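# Move tablecloth from side table to big table

## Task

Pull the tablecloth off the side table and lay it on the big table so that no part of it drapes over any edge. Every item that was standing on the side table must finish on the uncovered side table top, upright as it was and close to its starting spot. All grippers must then release and the arms must move away, since anything held in place only by a robot at the end does not count.

## Robot and tools

ROBOTS. Six identical i2rt Big YAM arms, arm1 to arm6. Each has six revolute joints, a two-finger gripper and a wrist camera. Approximate foot positions in the scene frame, in metres, and the direction each foot faces (degrees counter-clockwise from +x): arm1 (-0.87, +0.65, 0.72) facing -90; arm2 (-0.87, -0.65, 0.72) facing +90; arm3 (0.00, +0.65, 0.72) facing -90; arm4 (0.00, -0.65, 0.72) facing +90; arm5 (+0.87, +0.65, 0.72) facing -90; arm6 (+0.87, -0.65, 0.72) facing +90. So arms 1, 3 and 5 sit on the +y side reaching toward -y, and arms 2, 4 and 6 sit on the -y side reaching toward +y. The hand reaches roughly 1.0 m from the joint1 axis. Room cameras cam_high and cam_low are fixed; each arm has armN_cam_wrist.

FRAME. One shared scene frame: origin on the floor, +z up, metres. The hand point is midway between the fingertips; its z axis runs along the fingers and the fingers open along its y axis. The calls never take hand poses, only joint values.

execute_actions. Argument actions is a list holding either one action or nothing. An action is an object keyed by arm name ("arm1"..."arm6"); each value holds "joints", an object of absolute joint targets, one named number per joint, not offsets. Each arm gets its own entry; arms and joints you omit keep pursuing earlier targets. Names, units and ranges: joint1_rad -2.879..2.879 (rotation about the foot, positive counter-clockwise seen from above, 0 = the foot's facing direction); joint2_rad 0..3.141 (shoulder, 0 = upper arm back and about level, increasing raises it then brings it forward); joint3_rad 0..3.019 (elbow, 0 = folded, increasing opens); joint4_rad -1.692..1.57 (hand pitch, positive tips fingers up); joint5_rad -1.57..1.57 (hand yaw, positive toward the arm's right); joint6_rad -2.094..2.094 (hand roll, positive clockwise viewed from behind); gripper_m 0..0.093, the fingertip gap in metres. Done tolerances are ±0.045, 0.14, 0.09, 0.055, 0.03, 0.035 rad and ±0.003 m. All motions in the action start together; joints move at different speeds so the hand may swing along a curved path. One action lasts at most 15 s. Optional cameras: a list of camera names, or "all"; omitted/null means all, [] means none. Unknown keys, names or out-of-range numbers reject the whole call and nothing moves. An empty actions list only reports state and images.

wait: seconds, 0 to 10; commands nothing new. zoom_image: camera name and region [x0, y0, x1, y1] in pixels of that camera's latest full image (896x504, origin top-left), at most 504 by 504. read_manual: section "licences" only, returns licence texts. finished_scene: scene number (1 or 2); final and irreversible, reports success and starts the next task. A reply with no tool call ends everything.

RESULT LINES. joint_positions gives each arm's current joint values. joint_status describes how each commanded joint finished: off_target (stopped short, may still push), contact_stop or time_out (target dropped, holds where it stopped, though a timed-out joint may keep a nearby target and keep pushing), not_followed (a self/inter-arm clearance check refused the targets; the arm may retry them on later actions), limit_stop_at_motor_heat (arm halted by overheating; resend the target). A "joint command not followed" line, often with a "cause:" line, marks a refused arm; the gripper part of that action still runs. on_its_own lists joints not commanded by this call and the target each is "held at". Joint torques are raw drive outputs with per-arm offset, scale and noise, so treat them cautiously. The pictures line names the order of returned images; changed camera calibrations are listed too. MOTOR HOT warns at 85 °C; an OVER-TEMPERATURE FAULT line means the arm went limp at 100 °C. If any call reports a stop, later motion calls in the same reply are skipped.

CAUTIONS. Knocking a rigid object over or out of the work area fails the task (cloth is exempt). Two arms pressing hard together fails and ends the run; the clearance check can be late and ignores fingers, gripper bodies and wrist cameras. Arms do not stop on contact and can push hard; to relieve a push, send the joint its reported position. Sustained pushing or holding a load heats motors, even while you deliberate. Tiny target changes may not move a joint. Before finishing, release everything and move arms clear so the result holds by itself. The simulation keeps running while you compose a reply.

Each tool is called after "Call:" as name([rows], argument=value, ...), one row to a line, values as JSON.

## Session

Call:
execute_actions(actions=[])

Scene clock: 0.00 s.
Joint torques (N m, as the arm reports them, + toward a larger angle): no reading
arm1.joint_positions: joint1_rad=-0.010 joint2_rad=+0.424 joint3_rad=+1.458 joint4_rad=-1.526 joint5_rad=+0.007 joint6_rad=+0.017 gripper_m=+0.094
arm1.joint_status: not commanded
arm1.hand: x=-0.8728 y=+0.5367 z=+1.3471 quat_wxyz=(-0.377, -0.601, -0.609, +0.353) (m; scene frame)
arm2.joint_positions: joint1_rad=+0.001 joint2_rad=+0.433 joint3_rad=+1.463 joint4_rad=-1.530 joint5_rad=-0.008 joint6_rad=+0.013 gripper_m=+0.095
arm2.joint_status: not commanded
arm2.hand: x=-0.8777 y=-0.5394 z=+1.3528 quat_wxyz=(-0.352, +0.618, -0.593, -0.378) (m; scene frame)
arm3.joint_positions: joint1_rad=+0.004 joint2_rad=+0.430 joint3_rad=+1.465 joint4_rad=-1.524 joint5_rad=-0.006 joint6_rad=+0.014 gripper_m=+0.095
arm3.joint_status: not commanded
arm3.hand: x=+0.0059 y=+0.5336 z=+1.3549 quat_wxyz=(-0.378, -0.594, -0.617, +0.351) (m; scene frame)
arm4.joint_positions: joint1_rad=-0.011 joint2_rad=+0.453 joint3_rad=+1.464 joint4_rad=-1.547 joint5_rad=+0.004 joint6_rad=+0.008 gripper_m=+0.094
arm4.joint_status: not commanded
arm4.hand: x=-0.0038 y=-0.5273 z=+1.3262 quat_wxyz=(-0.348, +0.618, -0.609, -0.354) (m; scene frame)
arm5.joint_positions: joint1_rad=-0.004 joint2_rad=+0.429 joint3_rad=+1.461 joint4_rad=-1.520 joint5_rad=-0.009 joint6_rad=+0.005 gripper_m=+0.095
arm5.joint_status: not commanded
arm5.hand: x=+0.8664 y=+0.5252 z=+1.3532 quat_wxyz=(-0.371, -0.606, -0.609, +0.352) (m; scene frame)
arm6.joint_positions: joint1_rad=-0.003 joint2_rad=+0.442 joint3_rad=+1.453 joint4_rad=-1.520 joint5_rad=-0.011 joint6_rad=-0.016 gripper_m=+0.094
arm6.joint_status: not commanded
arm6.hand: x=+0.8744 y=-0.5323 z=+1.3396 quat_wxyz=(-0.362, +0.609, -0.605, -0.363) (m; scene frame)
pictures: arm1_cam_wrist, arm2_cam_wrist, arm3_cam_wrist, arm4_cam_wrist, arm5_cam_wrist, arm6_cam_wrist, cam_high, cam_low
Images, in order (width x height): arm1_cam_wrist 896x504, arm2_cam_wrist 896x504, arm3_cam_wrist 896x504, arm4_cam_wrist 896x504, arm5_cam_wrist 896x504, arm6_cam_wrist 896x504, cam_high 896x504, cam_low 896x504.

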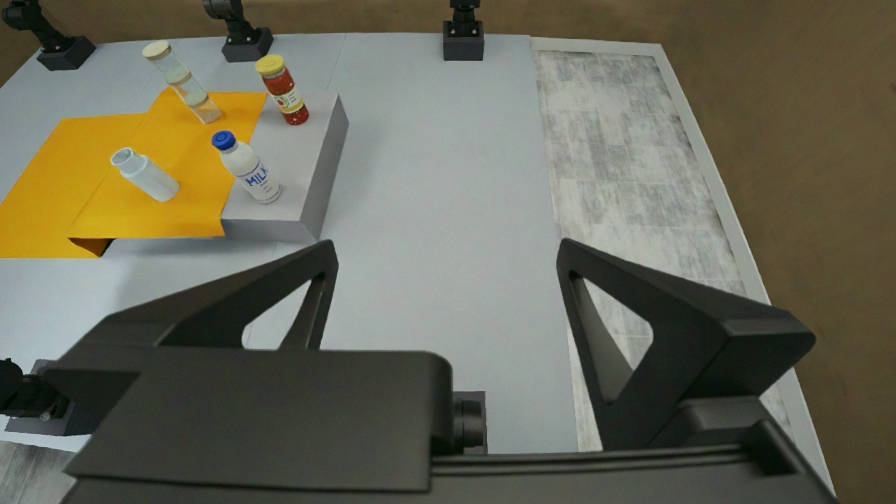

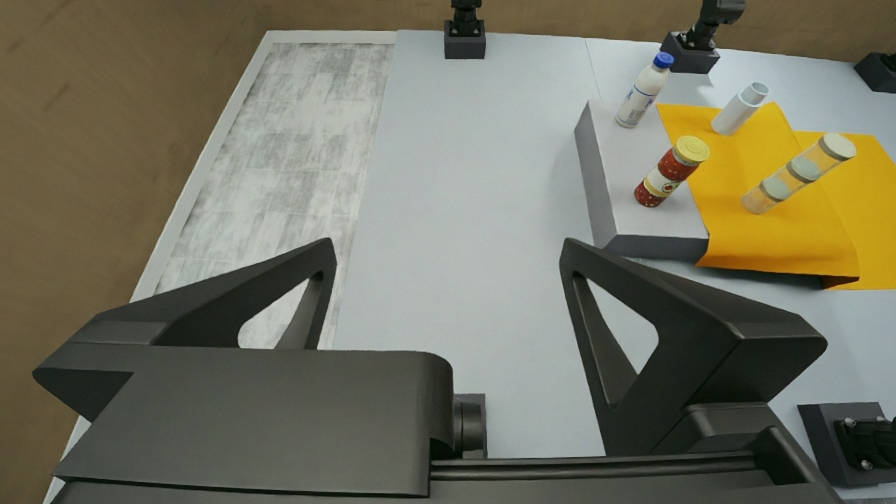

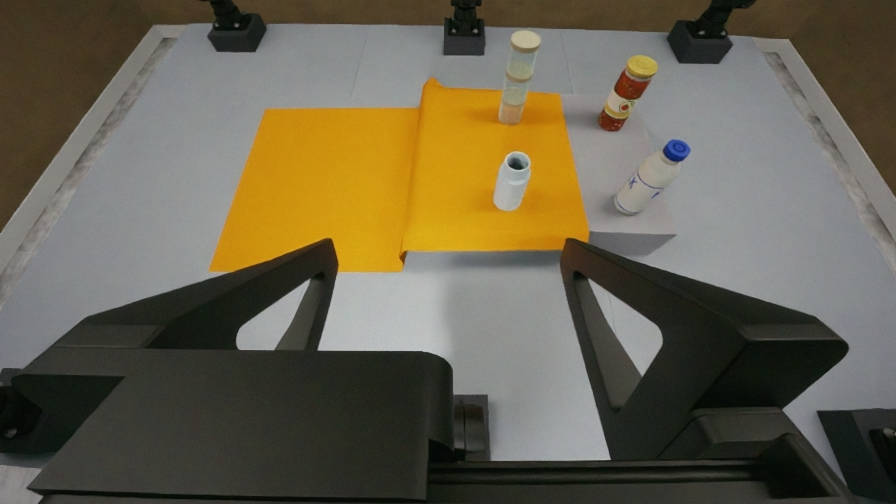

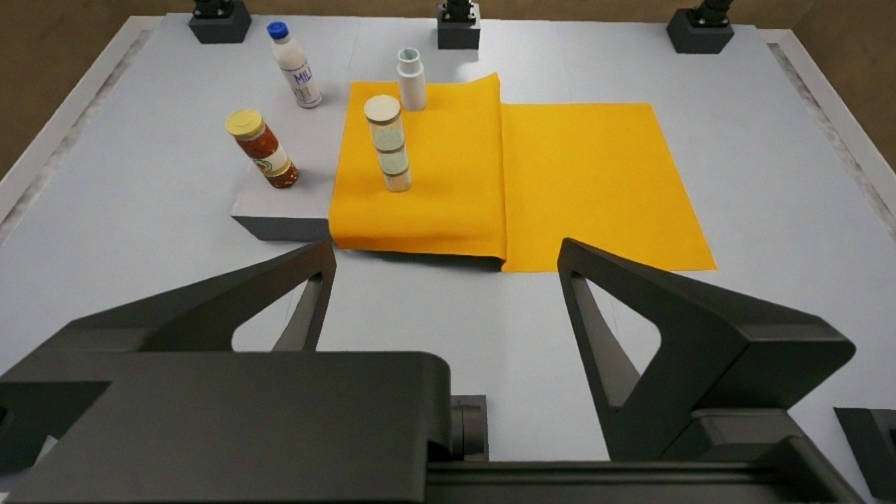

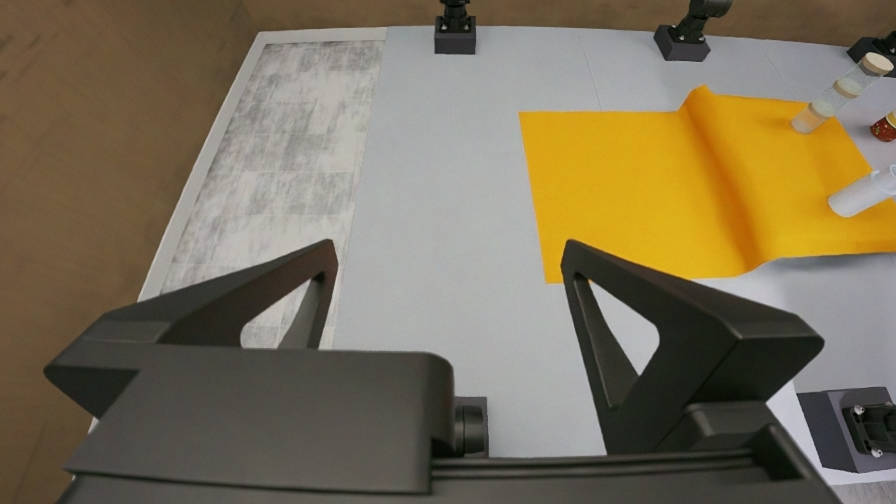

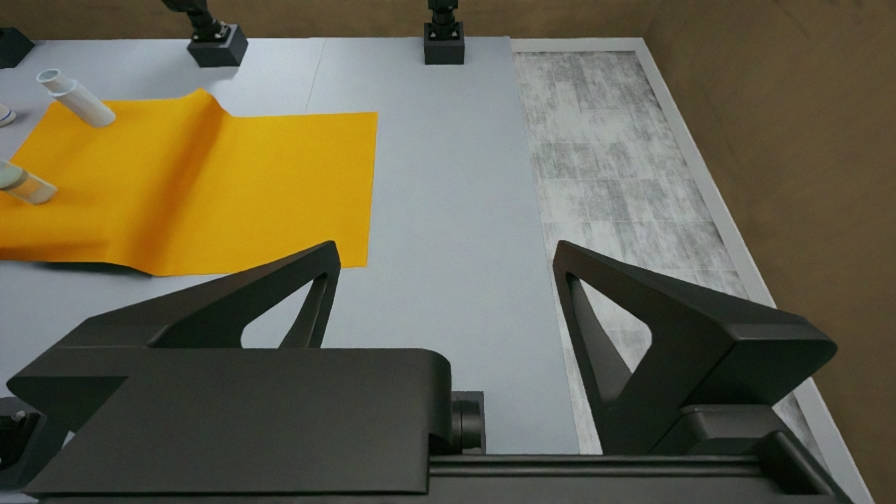

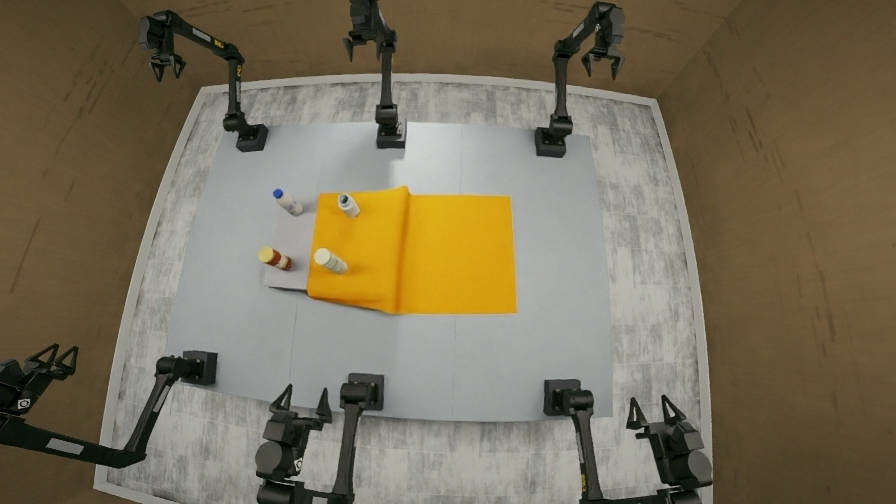

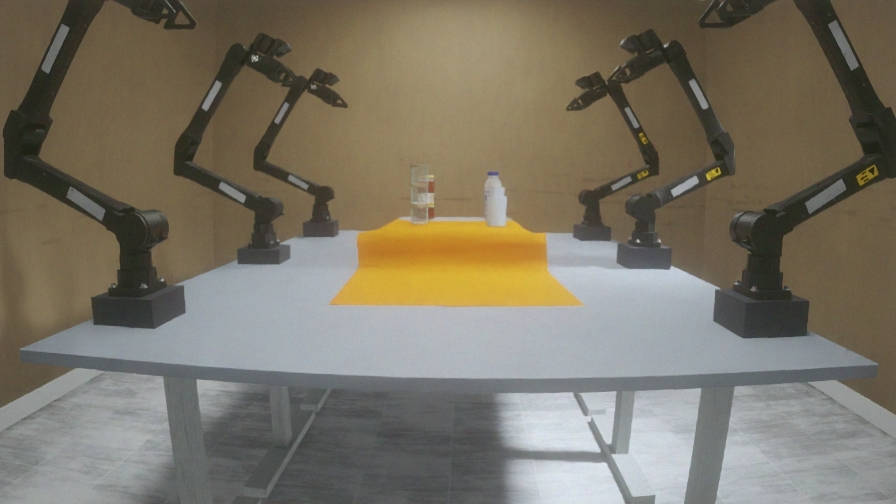

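Call:
zoom_image(camera="arm4_cam_wrist", region=[220, 20, 560, 290])

Call:
zoom_image(camera="cam_low", region=[320, 150, 600, 320])

Call:
zoom_image(camera="arm3_cam_wrist", region=[360, 20, 700, 290])

Region (220, 20, 560, 290) of arm4_cam_wrist's 896x504 image, scaled by 1.482, with more detail than that image has; it fills the top 400 rows of this view, and the rest is white.

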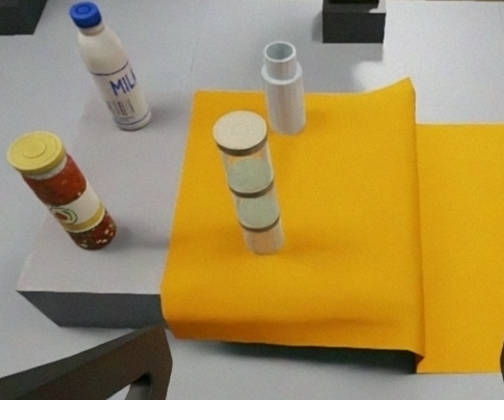

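Region (320, 150, 600, 320) of cam_low's 896x504 image, scaled by 1.800, with more detail than that image has; it fills the top 306 rows of this view, and the rest is white.

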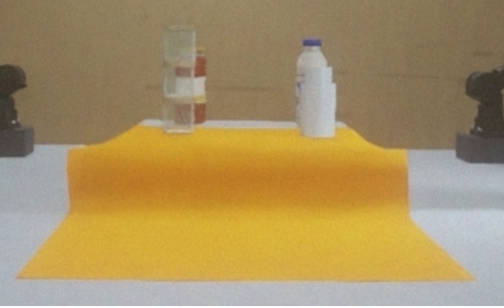

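Region (360, 20, 700, 290) of arm3_cam_wrist's 896x504 image, scaled by 1.482, with more detail than that image has; it fills the top 400 rows of this view, and the rest is white.

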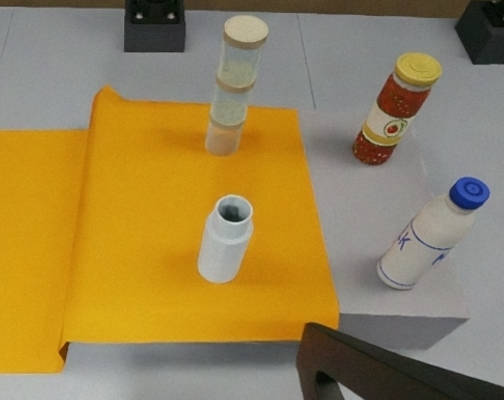

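Call:
execute_actions([
  {"arm3":{"joints":{"joint1_rad":-0.227,"joint2_rad":0.8,"joint3_rad":0.27,"joint4_rad":0.76}},"arm4":{"joints":{"joint1_rad":0.211,"joint2_rad":0.8,"joint3_rad":0.27,"joint4_rad":0.76}},"arm5":{"joints":{"joint1_rad":-1.305,"joint2_rad":2.05,"joint3_rad":1.3,"joint4_rad":0.54,"joint5_rad":-0.7}},"arm6":{"joints":{"joint1_rad":1.342,"joint2_rad":2.05,"joint3_rad":1.285,"joint4_rad":0.54,"joint5_rad":0.7}}},
], cameras=["cam_high"])

Call:
execute_actions([
  {"arm3":{"joints":{"joint2_rad":1.23}},"arm4":{"joints":{"joint2_rad":1.23}},"arm5":{"joints":{"joint2_rad":2.2,"joint4_rad":0.62}},"arm6":{"joints":{"joint2_rad":2.18,"joint4_rad":0.62}}},
], cameras=["cam_high","cam_low","arm3_cam_wrist","arm4_cam_wrist","arm5_cam_wrist","arm6_cam_wrist"])

Scene clock: 60.50 s.
Joint torques (N m, as the arm reports them, + toward a larger angle): arm1=[ 0.61  6.34  7.07  1.83 -0.13 -0.05] | arm2=[ 0.21  6.28  8.98  1.62  0.03 -0.04] | arm3=[-0.72 -0.68 10.63  2.88  0.04 -0.2 ] | arm4=[ 0.63 -2.93  9.8   2.16  0.    0.01] | arm5=[  1.83 -17.52   8.09   2.98  -0.13   0.  ] | arm6=[ -0.02 -18.     9.08   2.83   0.04   0.05]
arm1.joint_positions: joint1_rad=-0.010 joint2_rad=+0.424 joint3_rad=+1.458 joint4_rad=-1.526 joint5_rad=+0.007 joint6_rad=+0.017 gripper_m=+0.094
arm1.joint_status: not commanded
arm1.hand: x=-0.8728 y=+0.5367 z=+1.3471 quat_wxyz=(-0.377, -0.601, -0.609, +0.353) (m; scene frame)
arm2.joint_positions: joint1_rad=+0.001 joint2_rad=+0.433 joint3_rad=+1.463 joint4_rad=-1.530 joint5_rad=-0.008 joint6_rad=+0.013 gripper_m=+0.095
arm2.joint_status: not commanded
arm2.hand: x=-0.8777 y=-0.5394 z=+1.3528 quat_wxyz=(-0.352, +0.618, -0.593, -0.378) (m; scene frame)
arm3.joint_positions: joint1_rad=-0.223 joint2_rad=+0.806 joint3_rad=+0.277 joint4_rad=+0.743 joint5_rad=-0.006 joint6_rad=+0.014 gripper_m=+0.095
arm3.joint_status: all done
arm3.hand: x=-0.0670 y=+0.2779 z=+1.1026 quat_wxyz=(-0.505, -0.483, -0.400, +0.593) (m; scene frame)
arm4.joint_positions: joint1_rad=+0.203 joint2_rad=+0.811 joint3_rad=+0.273 joint4_rad=+0.739 joint5_rad=+0.004 joint6_rad=+0.008 gripper_m=+0.094
arm4.joint_status: all done
arm4.hand: x=-0.0889 y=-0.2824 z=+1.0766 quat_wxyz=(-0.480, +0.495, -0.392, -0.609) (m; scene frame)
arm5.joint_positions: joint1_rad=-1.306 joint2_rad=+2.050 joint3_rad=+1.292 joint4_rad=+0.519 joint5_rad=-0.698 joint6_rad=+0.005 gripper_m=+0.095
arm5.joint_status: all done
arm5.hand: x=+0.1938 y=+0.3395 z=+0.9050 quat_wxyz=(-0.347, -0.708, -0.312, +0.531) (m; scene frame)
arm6.joint_positions: joint1_rad=+1.340 joint2_rad=+2.049 joint3_rad=+1.289 joint4_rad=+0.515 joint5_rad=+0.698 joint6_rad=-0.016 gripper_m=+0.094
arm6.joint_status: all done
arm6.hand: x=+0.1853 y=-0.3704 z=+0.9117 quat_wxyz=(-0.345, +0.708, -0.289, -0.544) (m; scene frame)
pictures: cam_high
Images, in order (width x height): cam_high 896x504.

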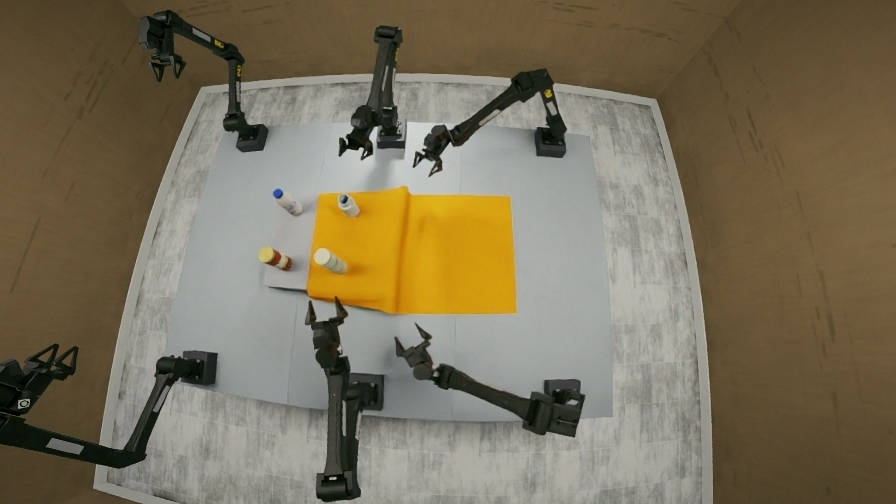

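Scene clock: 61.60 s.
Joint torques (N m, as the arm reports them, + toward a larger angle): arm1=[ 0.61  6.38  7.08  1.88 -0.13 -0.03] | arm2=[ 0.42  6.2   9.08  1.71 -0.04 -0.06] | arm3=[-0.1  -3.4   7.92  2.59 -0.04 -0.19] | arm4=[ 0.52 -4.2   7.34  2.29 -0.02  0.02] | arm5=[  1.79 -18.76   7.16   2.82  -0.18   0.  ] | arm6=[ -0.5  -19.     8.13   2.8    0.09   0.05]
arm1.joint_positions: joint1_rad=-0.010 joint2_rad=+0.424 joint3_rad=+1.458 joint4_rad=-1.526 joint5_rad=+0.007 joint6_rad=+0.017 gripper_m=+0.094
arm1.joint_status: not commanded
arm1.hand: x=-0.8728 y=+0.5367 z=+1.3471 quat_wxyz=(-0.377, -0.601, -0.609, +0.353) (m; scene frame)
arm2.joint_positions: joint1_rad=+0.001 joint2_rad=+0.433 joint3_rad=+1.463 joint4_rad=-1.530 joint5_rad=-0.008 joint6_rad=+0.013 gripper_m=+0.095
arm2.joint_status: not commanded
arm2.hand: x=-0.8777 y=-0.5394 z=+1.3528 quat_wxyz=(-0.352, +0.618, -0.593, -0.378) (m; scene frame)
arm3.joint_positions: joint1_rad=-0.223 joint2_rad=+1.225 joint3_rad=+0.277 joint4_rad=+0.749 joint5_rad=-0.006 joint6_rad=+0.014 gripper_m=+0.095
arm3.joint_status: all done
arm3.hand: x=-0.0745 y=+0.2358 z=+0.9437 quat_wxyz=(-0.412, -0.596, -0.493, +0.482) (m; scene frame)
arm4.joint_positions: joint1_rad=+0.203 joint2_rad=+1.222 joint3_rad=+0.273 joint4_rad=+0.746 joint5_rad=+0.004 joint6_rad=+0.008 gripper_m=+0.094
arm4.joint_status: all done
arm4.hand: x=-0.0977 y=-0.2426 z=+0.9211 quat_wxyz=(-0.392, +0.606, -0.481, -0.497) (m; scene frame)
arm5.joint_positions: joint1_rad=-1.306 joint2_rad=+2.211 joint3_rad=+1.290 joint4_rad=+0.603 joint5_rad=-0.698 joint6_rad=+0.005 gripper_m=+0.095
arm5.joint_status: all done
arm5.hand: x=+0.1999 y=+0.3420 z=+0.8060 quat_wxyz=(-0.351, -0.731, -0.304, +0.500) (m; scene frame)
arm6.joint_positions: joint1_rad=+1.340 joint2_rad=+2.184 joint3_rad=+1.289 joint4_rad=+0.597 joint5_rad=+0.698 joint6_rad=-0.016 gripper_m=+0.094
arm6.joint_status: all done
arm6.hand: x=+0.1866 y=-0.3696 z=+0.8317 quat_wxyz=(-0.348, +0.724, -0.284, -0.524) (m; scene frame)
pictures: arm3_cam_wrist, arm4_cam_wrist, arm5_cam_wrist, arm6_cam_wrist, cam_high, cam_low
camera_calibration (this result's frames):
arm3_cam_wrist: T_world_to_cam=[[-0.984388, 0.174862, -0.0201022, -0.09427], [0.143003, 0.72795, -0.670552, 0.472966], [-0.102621, -0.662957, -0.74159, 0.974885], [0, 0, 0, 1]] pos_world=[-0.0603903, 0.318497, 1.03822]
arm4_cam_wrist: T_world_to_cam=[[0.97483, 0.222949, 0.000623893, 0.145431], [0.165313, -0.72094, -0.672992, 0.461805], [-0.149593, 0.656156, -0.73965, 0.9536], [0, 0, 0, 1]] pos_world=[-0.075461, -0.3252, 1.01603]
arm5_cam_wrist: T_world_to_cam=[[-0.796557, 0.569126, -0.203942, 0.129988], [0.553862, 0.551751, -0.623545, 0.210262], [-0.242351, -0.609644, -0.754718, 0.9838], [0, 0, 0, 1]] pos_world=[0.225511, 0.409777, 0.90011]
arm6_cam_wrist: T_world_to_cam=[[0.773314, 0.601778, 0.199621, -0.0831341], [0.560493, -0.501689, -0.658905, 0.264079], [-0.296367, 0.621427, -0.725256, 1.0113], [0, 0, 0, 1]] pos_world=[0.215991, -0.445937, 0.924052]
Images, in order (width x height): arm3_cam_wrist 896x504, arm4_cam_wrist 896x504, arm5_cam_wrist 896x504, arm6_cam_wrist 896x504, cam_high 896x504, cam_low 896x504.

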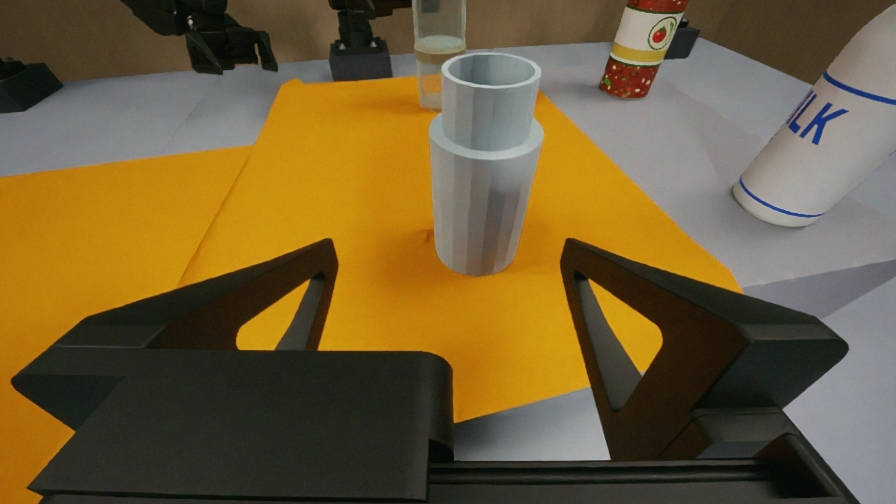

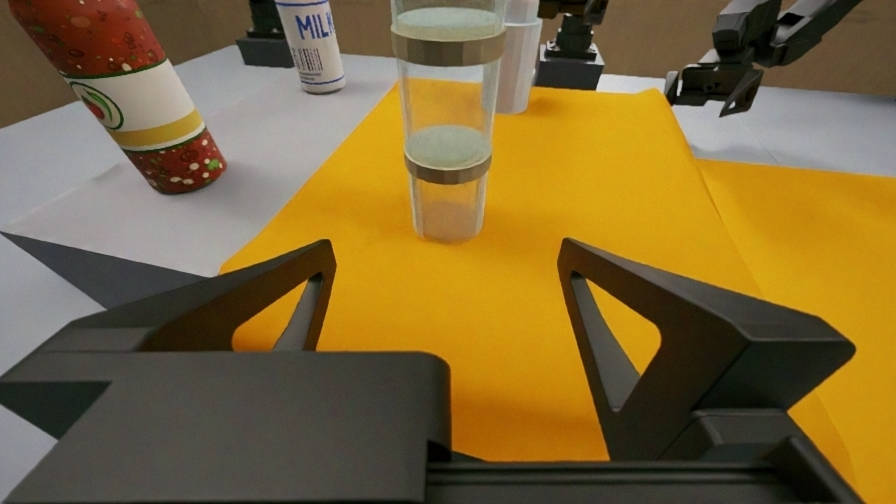

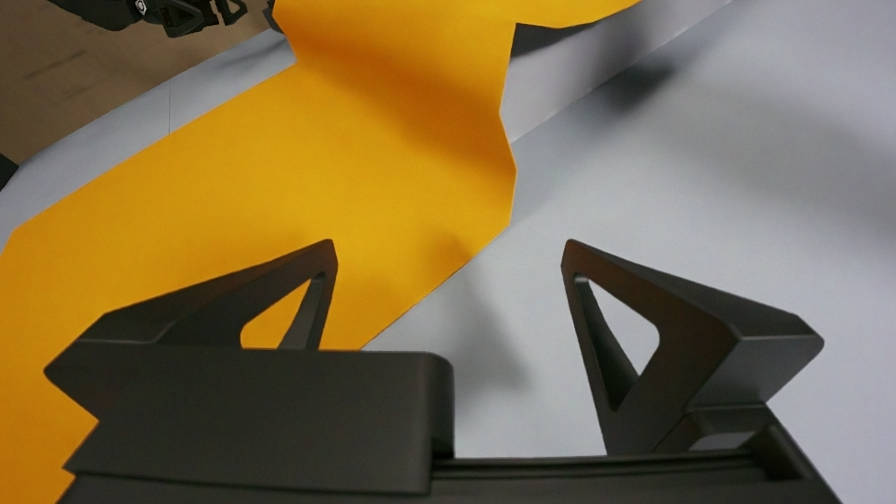

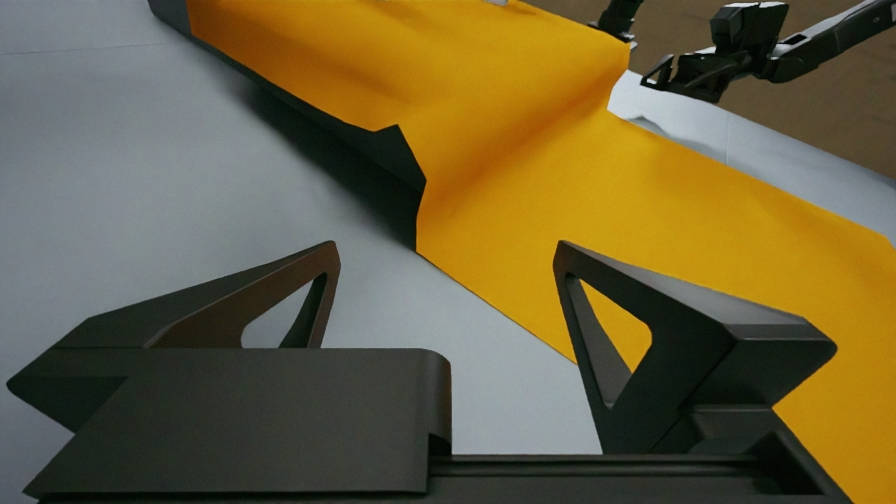

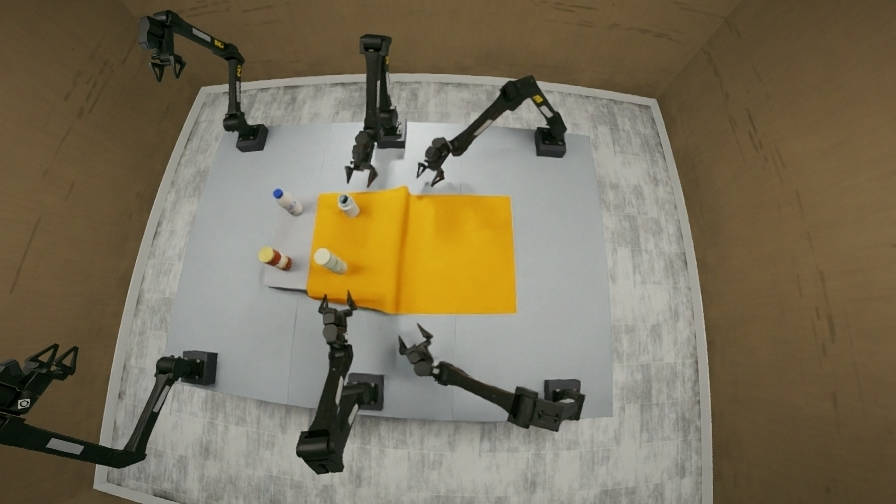

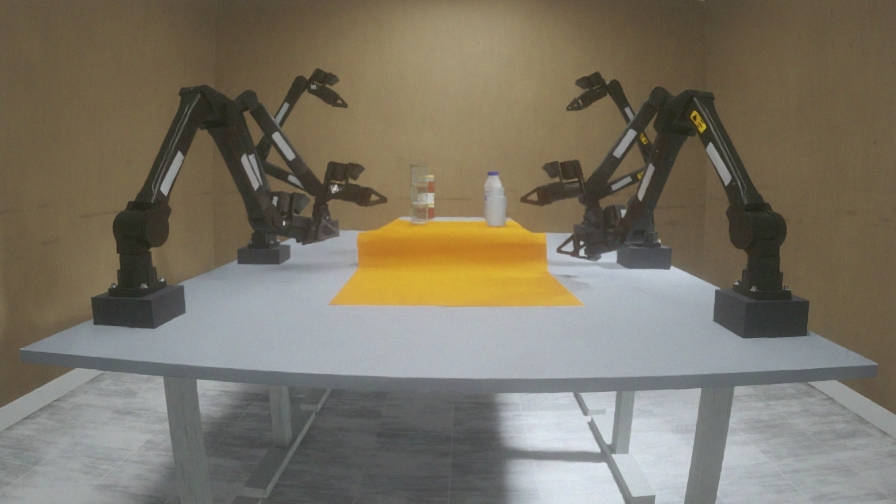

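Call:
execute_actions([
  {"arm3":{"joints":{"joint1_rad":-0.278,"joint2_rad":1.507,"joint3_rad":0.407,"joint4_rad":0.91}},"arm4":{"joints":{"joint2_rad":1.59,"joint3_rad":0.40,"joint4_rad":0.99}},"arm5":{"joints":{"joint2_rad":2.255,"joint3_rad":1.47,"joint4_rad":0.505}},"arm6":{"joints":{"joint2_rad":2.30,"joint3_rad":1.41,"joint4_rad":0.62}}},
], cameras=["cam_low","arm3_cam_wrist","arm4_cam_wrist","arm5_cam_wrist","arm6_cam_wrist"])

Call:
zoom_image(camera="cam_low", region=[280, 150, 640, 290])

Scene clock: 79.23 s.
Joint torques (N m, as the arm reports them, + toward a larger angle): arm1=[ 0.54  6.37  7.07  1.87 -0.13 -0.03] | arm2=[ 0.46  5.79  8.83  1.7  -0.01 -0.08] | arm3=[ 0.15 -7.65  8.55  2.83  0.06 -0.19] | arm4=[ 0.04 -8.69  7.01  2.35  0.    0.02] | arm5=[  1.53 -18.63   9.56   1.51  -0.15   0.01] | arm6=[ -0.45 -19.41  12.01   2.67   0.07   0.05]
arm1.joint_positions: joint1_rad=-0.010 joint2_rad=+0.424 joint3_rad=+1.458 joint4_rad=-1.526 joint5_rad=+0.007 joint6_rad=+0.017 gripper_m=+0.094
arm1.joint_status: not commanded
arm1.hand: x=-0.8728 y=+0.5367 z=+1.3471 quat_wxyz=(-0.377, -0.601, -0.609, +0.353) (m; scene frame)
arm2.joint_positions: joint1_rad=+0.001 joint2_rad=+0.433 joint3_rad=+1.463 joint4_rad=-1.530 joint5_rad=-0.008 joint6_rad=+0.013 gripper_m=+0.095
arm2.joint_status: not commanded
arm2.hand: x=-0.8777 y=-0.5394 z=+1.3528 quat_wxyz=(-0.352, +0.618, -0.593, -0.378) (m; scene frame)
arm3.joint_positions: joint1_rad=-0.274 joint2_rad=+1.501 joint3_rad=+0.388 joint4_rad=+0.894 joint5_rad=-0.006 joint6_rad=+0.014 gripper_m=+0.095
arm3.joint_status: all done
arm3.hand: x=-0.1076 y=+0.1904 z=+0.9101 quat_wxyz=(-0.395, -0.613, -0.481, +0.487) (m; scene frame)
arm4.joint_positions: joint1_rad=+0.203 joint2_rad=+1.583 joint3_rad=+0.381 joint4_rad=+0.967 joint5_rad=+0.004 joint6_rad=+0.008 gripper_m=+0.094
arm4.joint_status: all done
arm4.hand: x=-0.1096 y=-0.1920 z=+0.8670 quat_wxyz=(-0.385, +0.614, -0.487, -0.487) (m; scene frame)
arm5.joint_positions: joint1_rad=-1.306 joint2_rad=+2.246 joint3_rad=+1.442 joint4_rad=+0.516 joint5_rad=-0.699 joint6_rad=+0.005 gripper_m=+0.095
arm5.joint_status: all done
arm5.hand: x=+0.1564 y=+0.3292 z=+0.8309 quat_wxyz=(-0.350, -0.722, -0.307, +0.512) (m; scene frame)
arm6.joint_positions: joint1_rad=+1.340 joint2_rad=+2.295 joint3_rad=+1.370 joint4_rad=+0.599 joint5_rad=+0.699 joint6_rad=-0.016 gripper_m=+0.094
arm6.joint_status: all done
arm6.hand: x=+0.1694 y=-0.3648 z=+0.7876 quat_wxyz=(-0.350, +0.732, -0.281, -0.513) (m; scene frame)
pictures: arm3_cam_wrist, arm4_cam_wrist, arm5_cam_wrist, arm6_cam_wrist, cam_low
camera_calibration (this result's frames):
arm3_cam_wrist: T_world_to_cam=[[-0.973907, 0.226038, -0.0202778, -0.128026], [0.183582, 0.732136, -0.655953, 0.478459], [-0.133424, -0.64256, -0.75453, 0.921008], [0, 0, 0, 1]] pos_world=[-0.0896374, 0.270444, 1.00618]
arm4_cam_wrist: T_world_to_cam=[[0.974857, 0.22283, 0.00097368, 0.145475], [0.169932, -0.740594, -0.650111, 0.440753], [-0.144143, 0.63393, -0.759839, 0.892465], [0, 0, 0, 1]] pos_world=[-0.0880729, -0.271758, 0.964527]
arm5_cam_wrist: T_world_to_cam=[[-0.802862, 0.566654, -0.185247, 0.0940151], [0.53456, 0.546695, -0.644492, 0.278979], [-0.263931, -0.616464, -0.741831, 0.979111], [0, 0, 0, 1]] pos_world=[0.184768, 0.397796, 0.923551]
arm6_cam_wrist: T_world_to_cam=[[0.768251, 0.602284, 0.216898, -0.0765465], [0.577782, -0.506513, -0.64001, 0.227499], [-0.275606, 0.617007, -0.737118, 0.975391], [0, 0, 0, 1]] pos_world=[0.196186, -0.44049, 0.881182]
Images, in order (width x height): arm3_cam_wrist 896x504, arm4_cam_wrist 896x504, arm5_cam_wrist 896x504, arm6_cam_wrist 896x504, cam_low 896x504.

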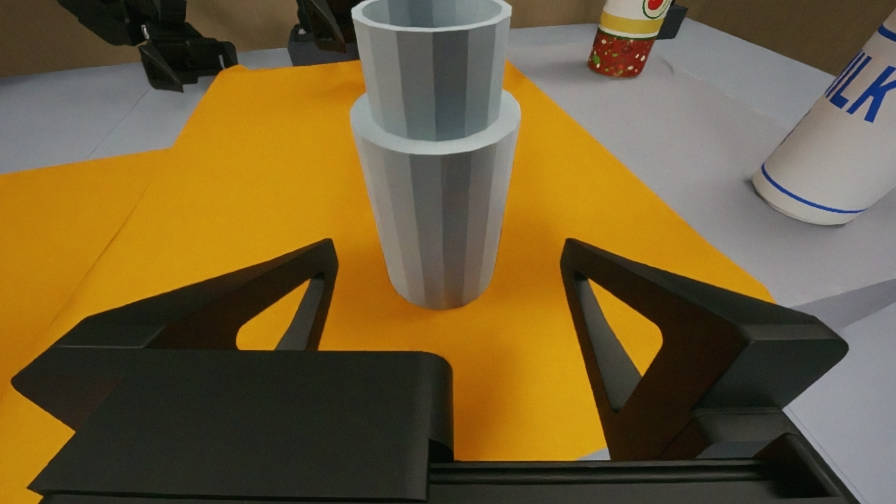

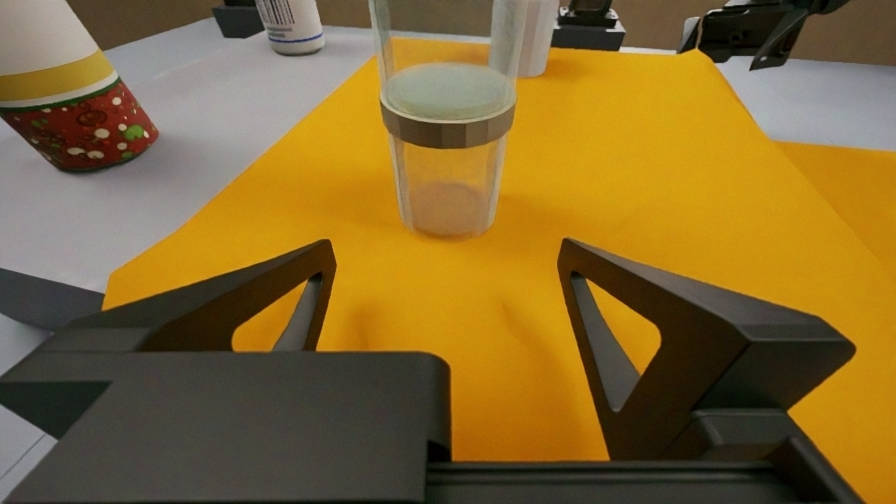

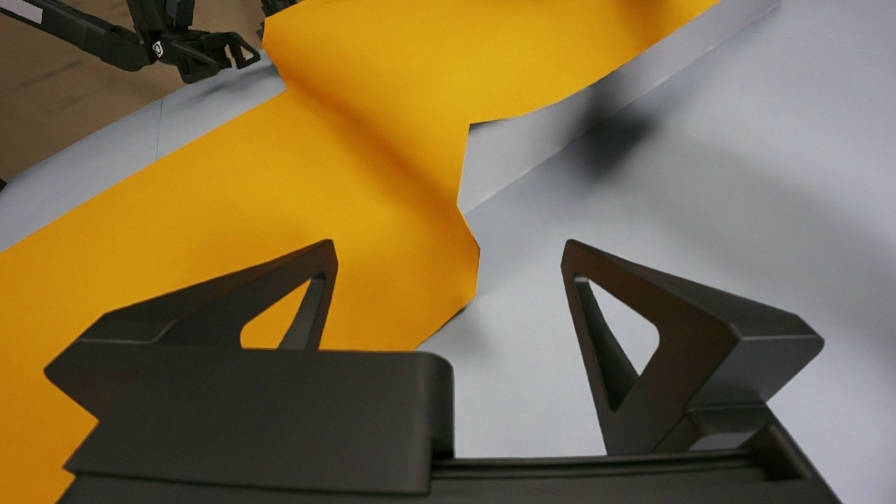

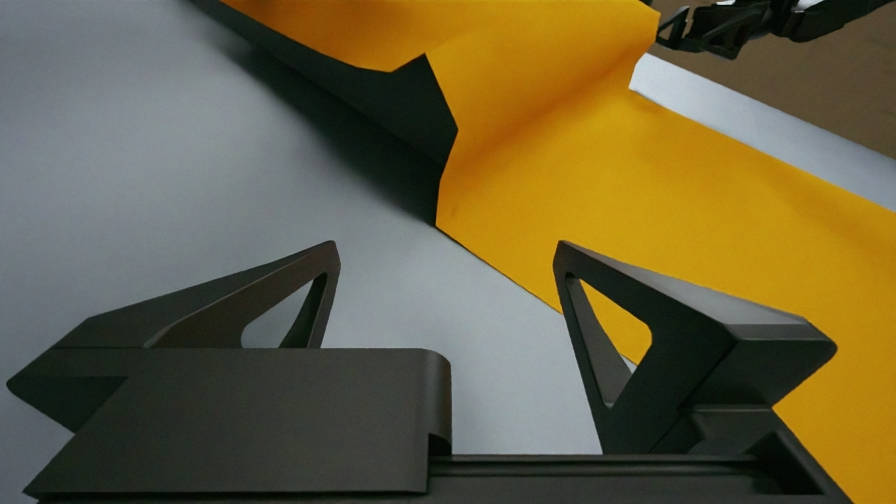

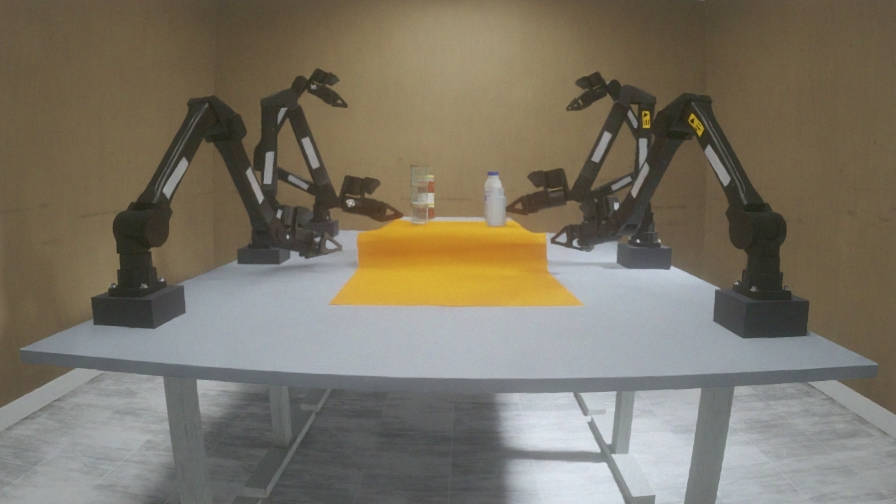

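Region (280, 150, 640, 290) of cam_low's 896x504 image, scaled by 1.400, with more detail than that image has.

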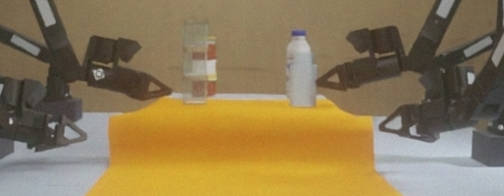

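Call:
execute_actions([
  {"arm3":{"joints":{"joint1_rad":-0.262,"joint2_rad":1.64,"joint3_rad":0.578}},"arm4":{"joints":{"joint2_rad":1.725,"joint3_rad":0.622}},"arm5":{"joints":{"joint1_rad":-1.25,"joint2_rad":2.395,"joint3_rad":1.68,"joint4_rad":0.44}},"arm6":{"joints":{"joint1_rad":1.295,"joint2_rad":2.35,"joint3_rad":1.58,"joint4_rad":0.53}}},
], cameras=["cam_low","arm3_cam_wrist","arm4_cam_wrist","arm5_cam_wrist","arm6_cam_wrist"])

Call:
zoom_image(camera="cam_low", region=[280, 150, 640, 290])

Scene clock: 99.67 s.
Joint torques (N m, as the arm reports them, + toward a larger angle): arm1=[ 0.42  6.53  7.09  1.88 -0.12 -0.04] | arm2=[-0.13  5.53  8.9   1.59  0.02 -0.07] | arm3=[  0.56 -10.29   9.48   2.91  -0.03  -0.18] | arm4=[  0.14 -10.96   8.33   2.3    0.     0.02] | arm5=[  1.06 -20.6   10.88   1.57  -0.16   0.  ] | arm6=[ -0.43 -20.33  12.64   1.28   0.03   0.05]
arm1.joint_positions: joint1_rad=-0.010 joint2_rad=+0.424 joint3_rad=+1.458 joint4_rad=-1.526 joint5_rad=+0.007 joint6_rad=+0.017 gripper_m=+0.094
arm1.joint_status: not commanded
arm1.hand: x=-0.8728 y=+0.5367 z=+1.3471 quat_wxyz=(-0.377, -0.601, -0.609, +0.353) (m; scene frame)
arm2.joint_positions: joint1_rad=+0.001 joint2_rad=+0.433 joint3_rad=+1.463 joint4_rad=-1.530 joint5_rad=-0.008 joint6_rad=+0.013 gripper_m=+0.095
arm2.joint_status: not commanded
arm2.hand: x=-0.8777 y=-0.5394 z=+1.3528 quat_wxyz=(-0.352, +0.618, -0.593, -0.378) (m; scene frame)
arm3.joint_positions: joint1_rad=-0.271 joint2_rad=+1.632 joint3_rad=+0.555 joint4_rad=+0.896 joint5_rad=-0.006 joint6_rad=+0.014 gripper_m=+0.095
arm3.joint_status: all done
arm3.hand: x=-0.1205 y=+0.1283 z=+0.9164 quat_wxyz=(-0.404, -0.603, -0.475, +0.497) (m; scene frame)
arm4.joint_positions: joint1_rad=+0.203 joint2_rad=+1.717 joint3_rad=+0.599 joint4_rad=+0.972 joint5_rad=+0.004 joint6_rad=+0.008 gripper_m=+0.094
arm4.joint_status: all done
arm4.hand: x=-0.1292 y=-0.1109 z=+0.8886 quat_wxyz=(-0.406, +0.592, -0.470, -0.514) (m; scene frame)
arm5.joint_positions: joint1_rad=-1.243 joint2_rad=+2.391 joint3_rad=+1.642 joint4_rad=+0.449 joint5_rad=-0.699 joint6_rad=+0.005 gripper_m=+0.095
arm5.joint_status: all done
arm5.hand: x=+0.1339 y=+0.2694 z=+0.7976 quat_wxyz=(-0.366, -0.716, -0.328, +0.495) (m; scene frame)
arm6.joint_positions: joint1_rad=+1.290 joint2_rad=+2.341 joint3_rad=+1.544 joint4_rad=+0.548 joint5_rad=+0.699 joint6_rad=-0.016 gripper_m=+0.094
arm6.joint_status: all done
arm6.hand: x=+0.1349 y=-0.3155 z=+0.8214 quat_wxyz=(-0.359, +0.701, -0.307, -0.534) (m; scene frame)
pictures: arm3_cam_wrist, arm4_cam_wrist, arm5_cam_wrist, arm6_cam_wrist, cam_low
camera_calibration (this result's frames):
arm3_cam_wrist: T_world_to_cam=[[-0.974751, 0.222382, -0.0201499, -0.126208], [0.175829, 0.708797, -0.683148, 0.557404], [-0.137638, -0.669443, -0.730002, 0.864601], [0, 0, 0, 1]] pos_world=[-0.102028, 0.211781, 1.00941]
arm4_cam_wrist: T_world_to_cam=[[0.974772, 0.223204, -0.0000340108, 0.147444], [0.156026, -0.681504, -0.714988, 0.580516], [-0.159612, 0.696945, -0.699136, 0.805701], [0, 0, 0, 1]] pos_world=[-0.1057, -0.198816, 0.978362]
arm5_cam_wrist: T_world_to_cam=[[-0.834345, 0.515842, -0.194358, 0.128801], [0.507664, 0.581643, -0.635585, 0.289336], [-0.214814, -0.628966, -0.747165, 0.912666], [0, 0, 0, 1]] pos_world=[0.156633, 0.339305, 0.890844]
arm6_cam_wrist: T_world_to_cam=[[0.811448, 0.559458, 0.168995, -0.0670421], [0.5024, -0.520029, -0.690771, 0.341655], [-0.298575, 0.645428, -0.703048, 0.944443], [0, 0, 0, 1]] pos_world=[0.164741, -0.394392, 0.911323]
Images, in order (width x height): arm3_cam_wrist 896x504, arm4_cam_wrist 896x504, arm5_cam_wrist 896x504, arm6_cam_wrist 896x504, cam_low 896x504.

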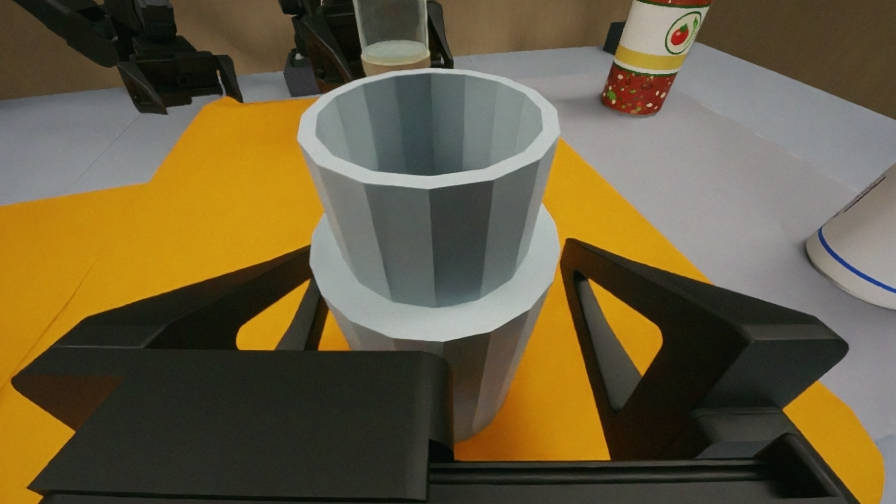

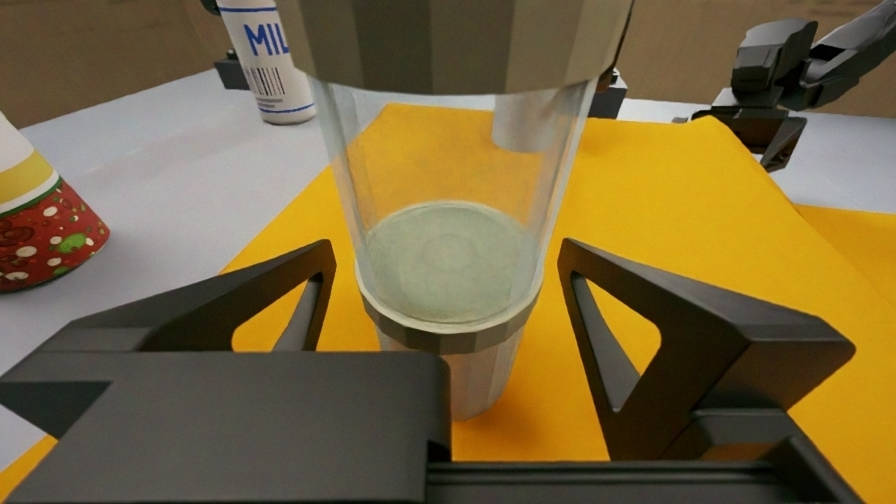

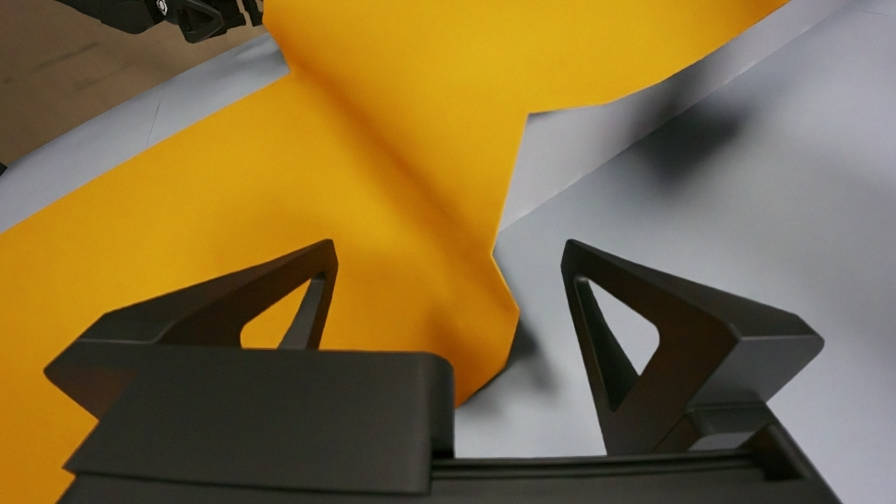

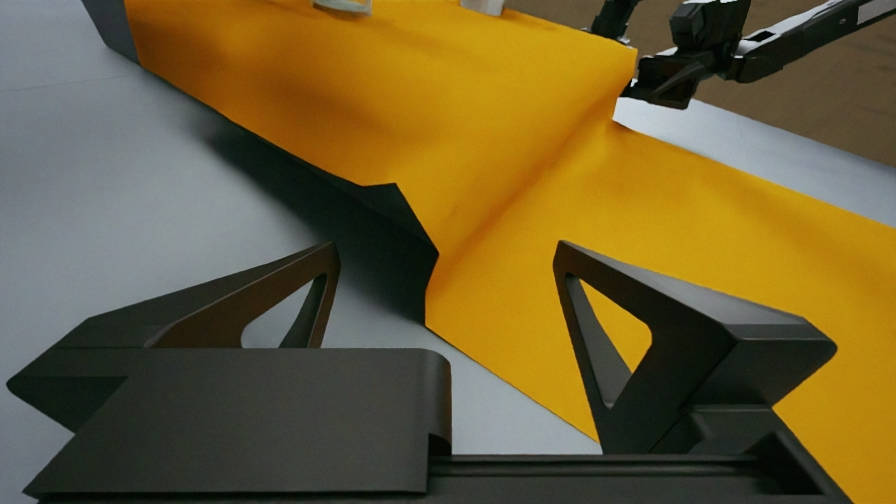

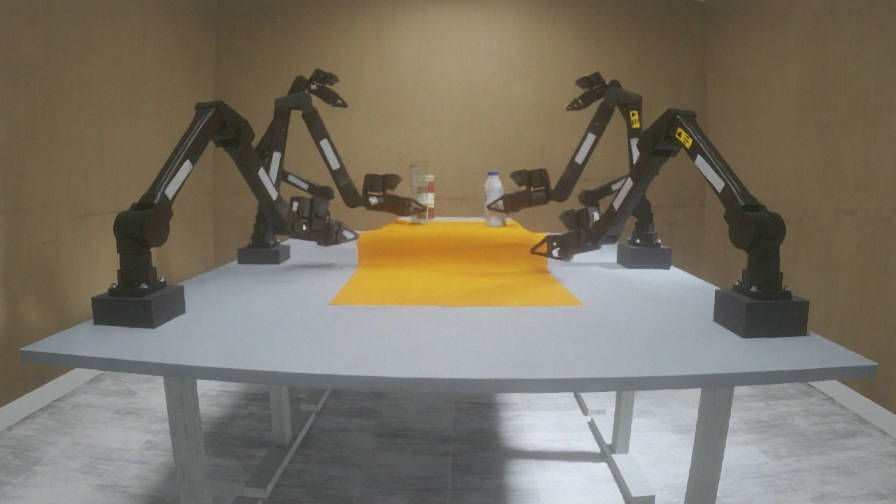

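Region (280, 150, 640, 290) of cam_low's 896x504 image, scaled by 1.400, with more detail than that image has.

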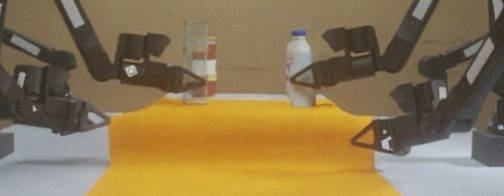

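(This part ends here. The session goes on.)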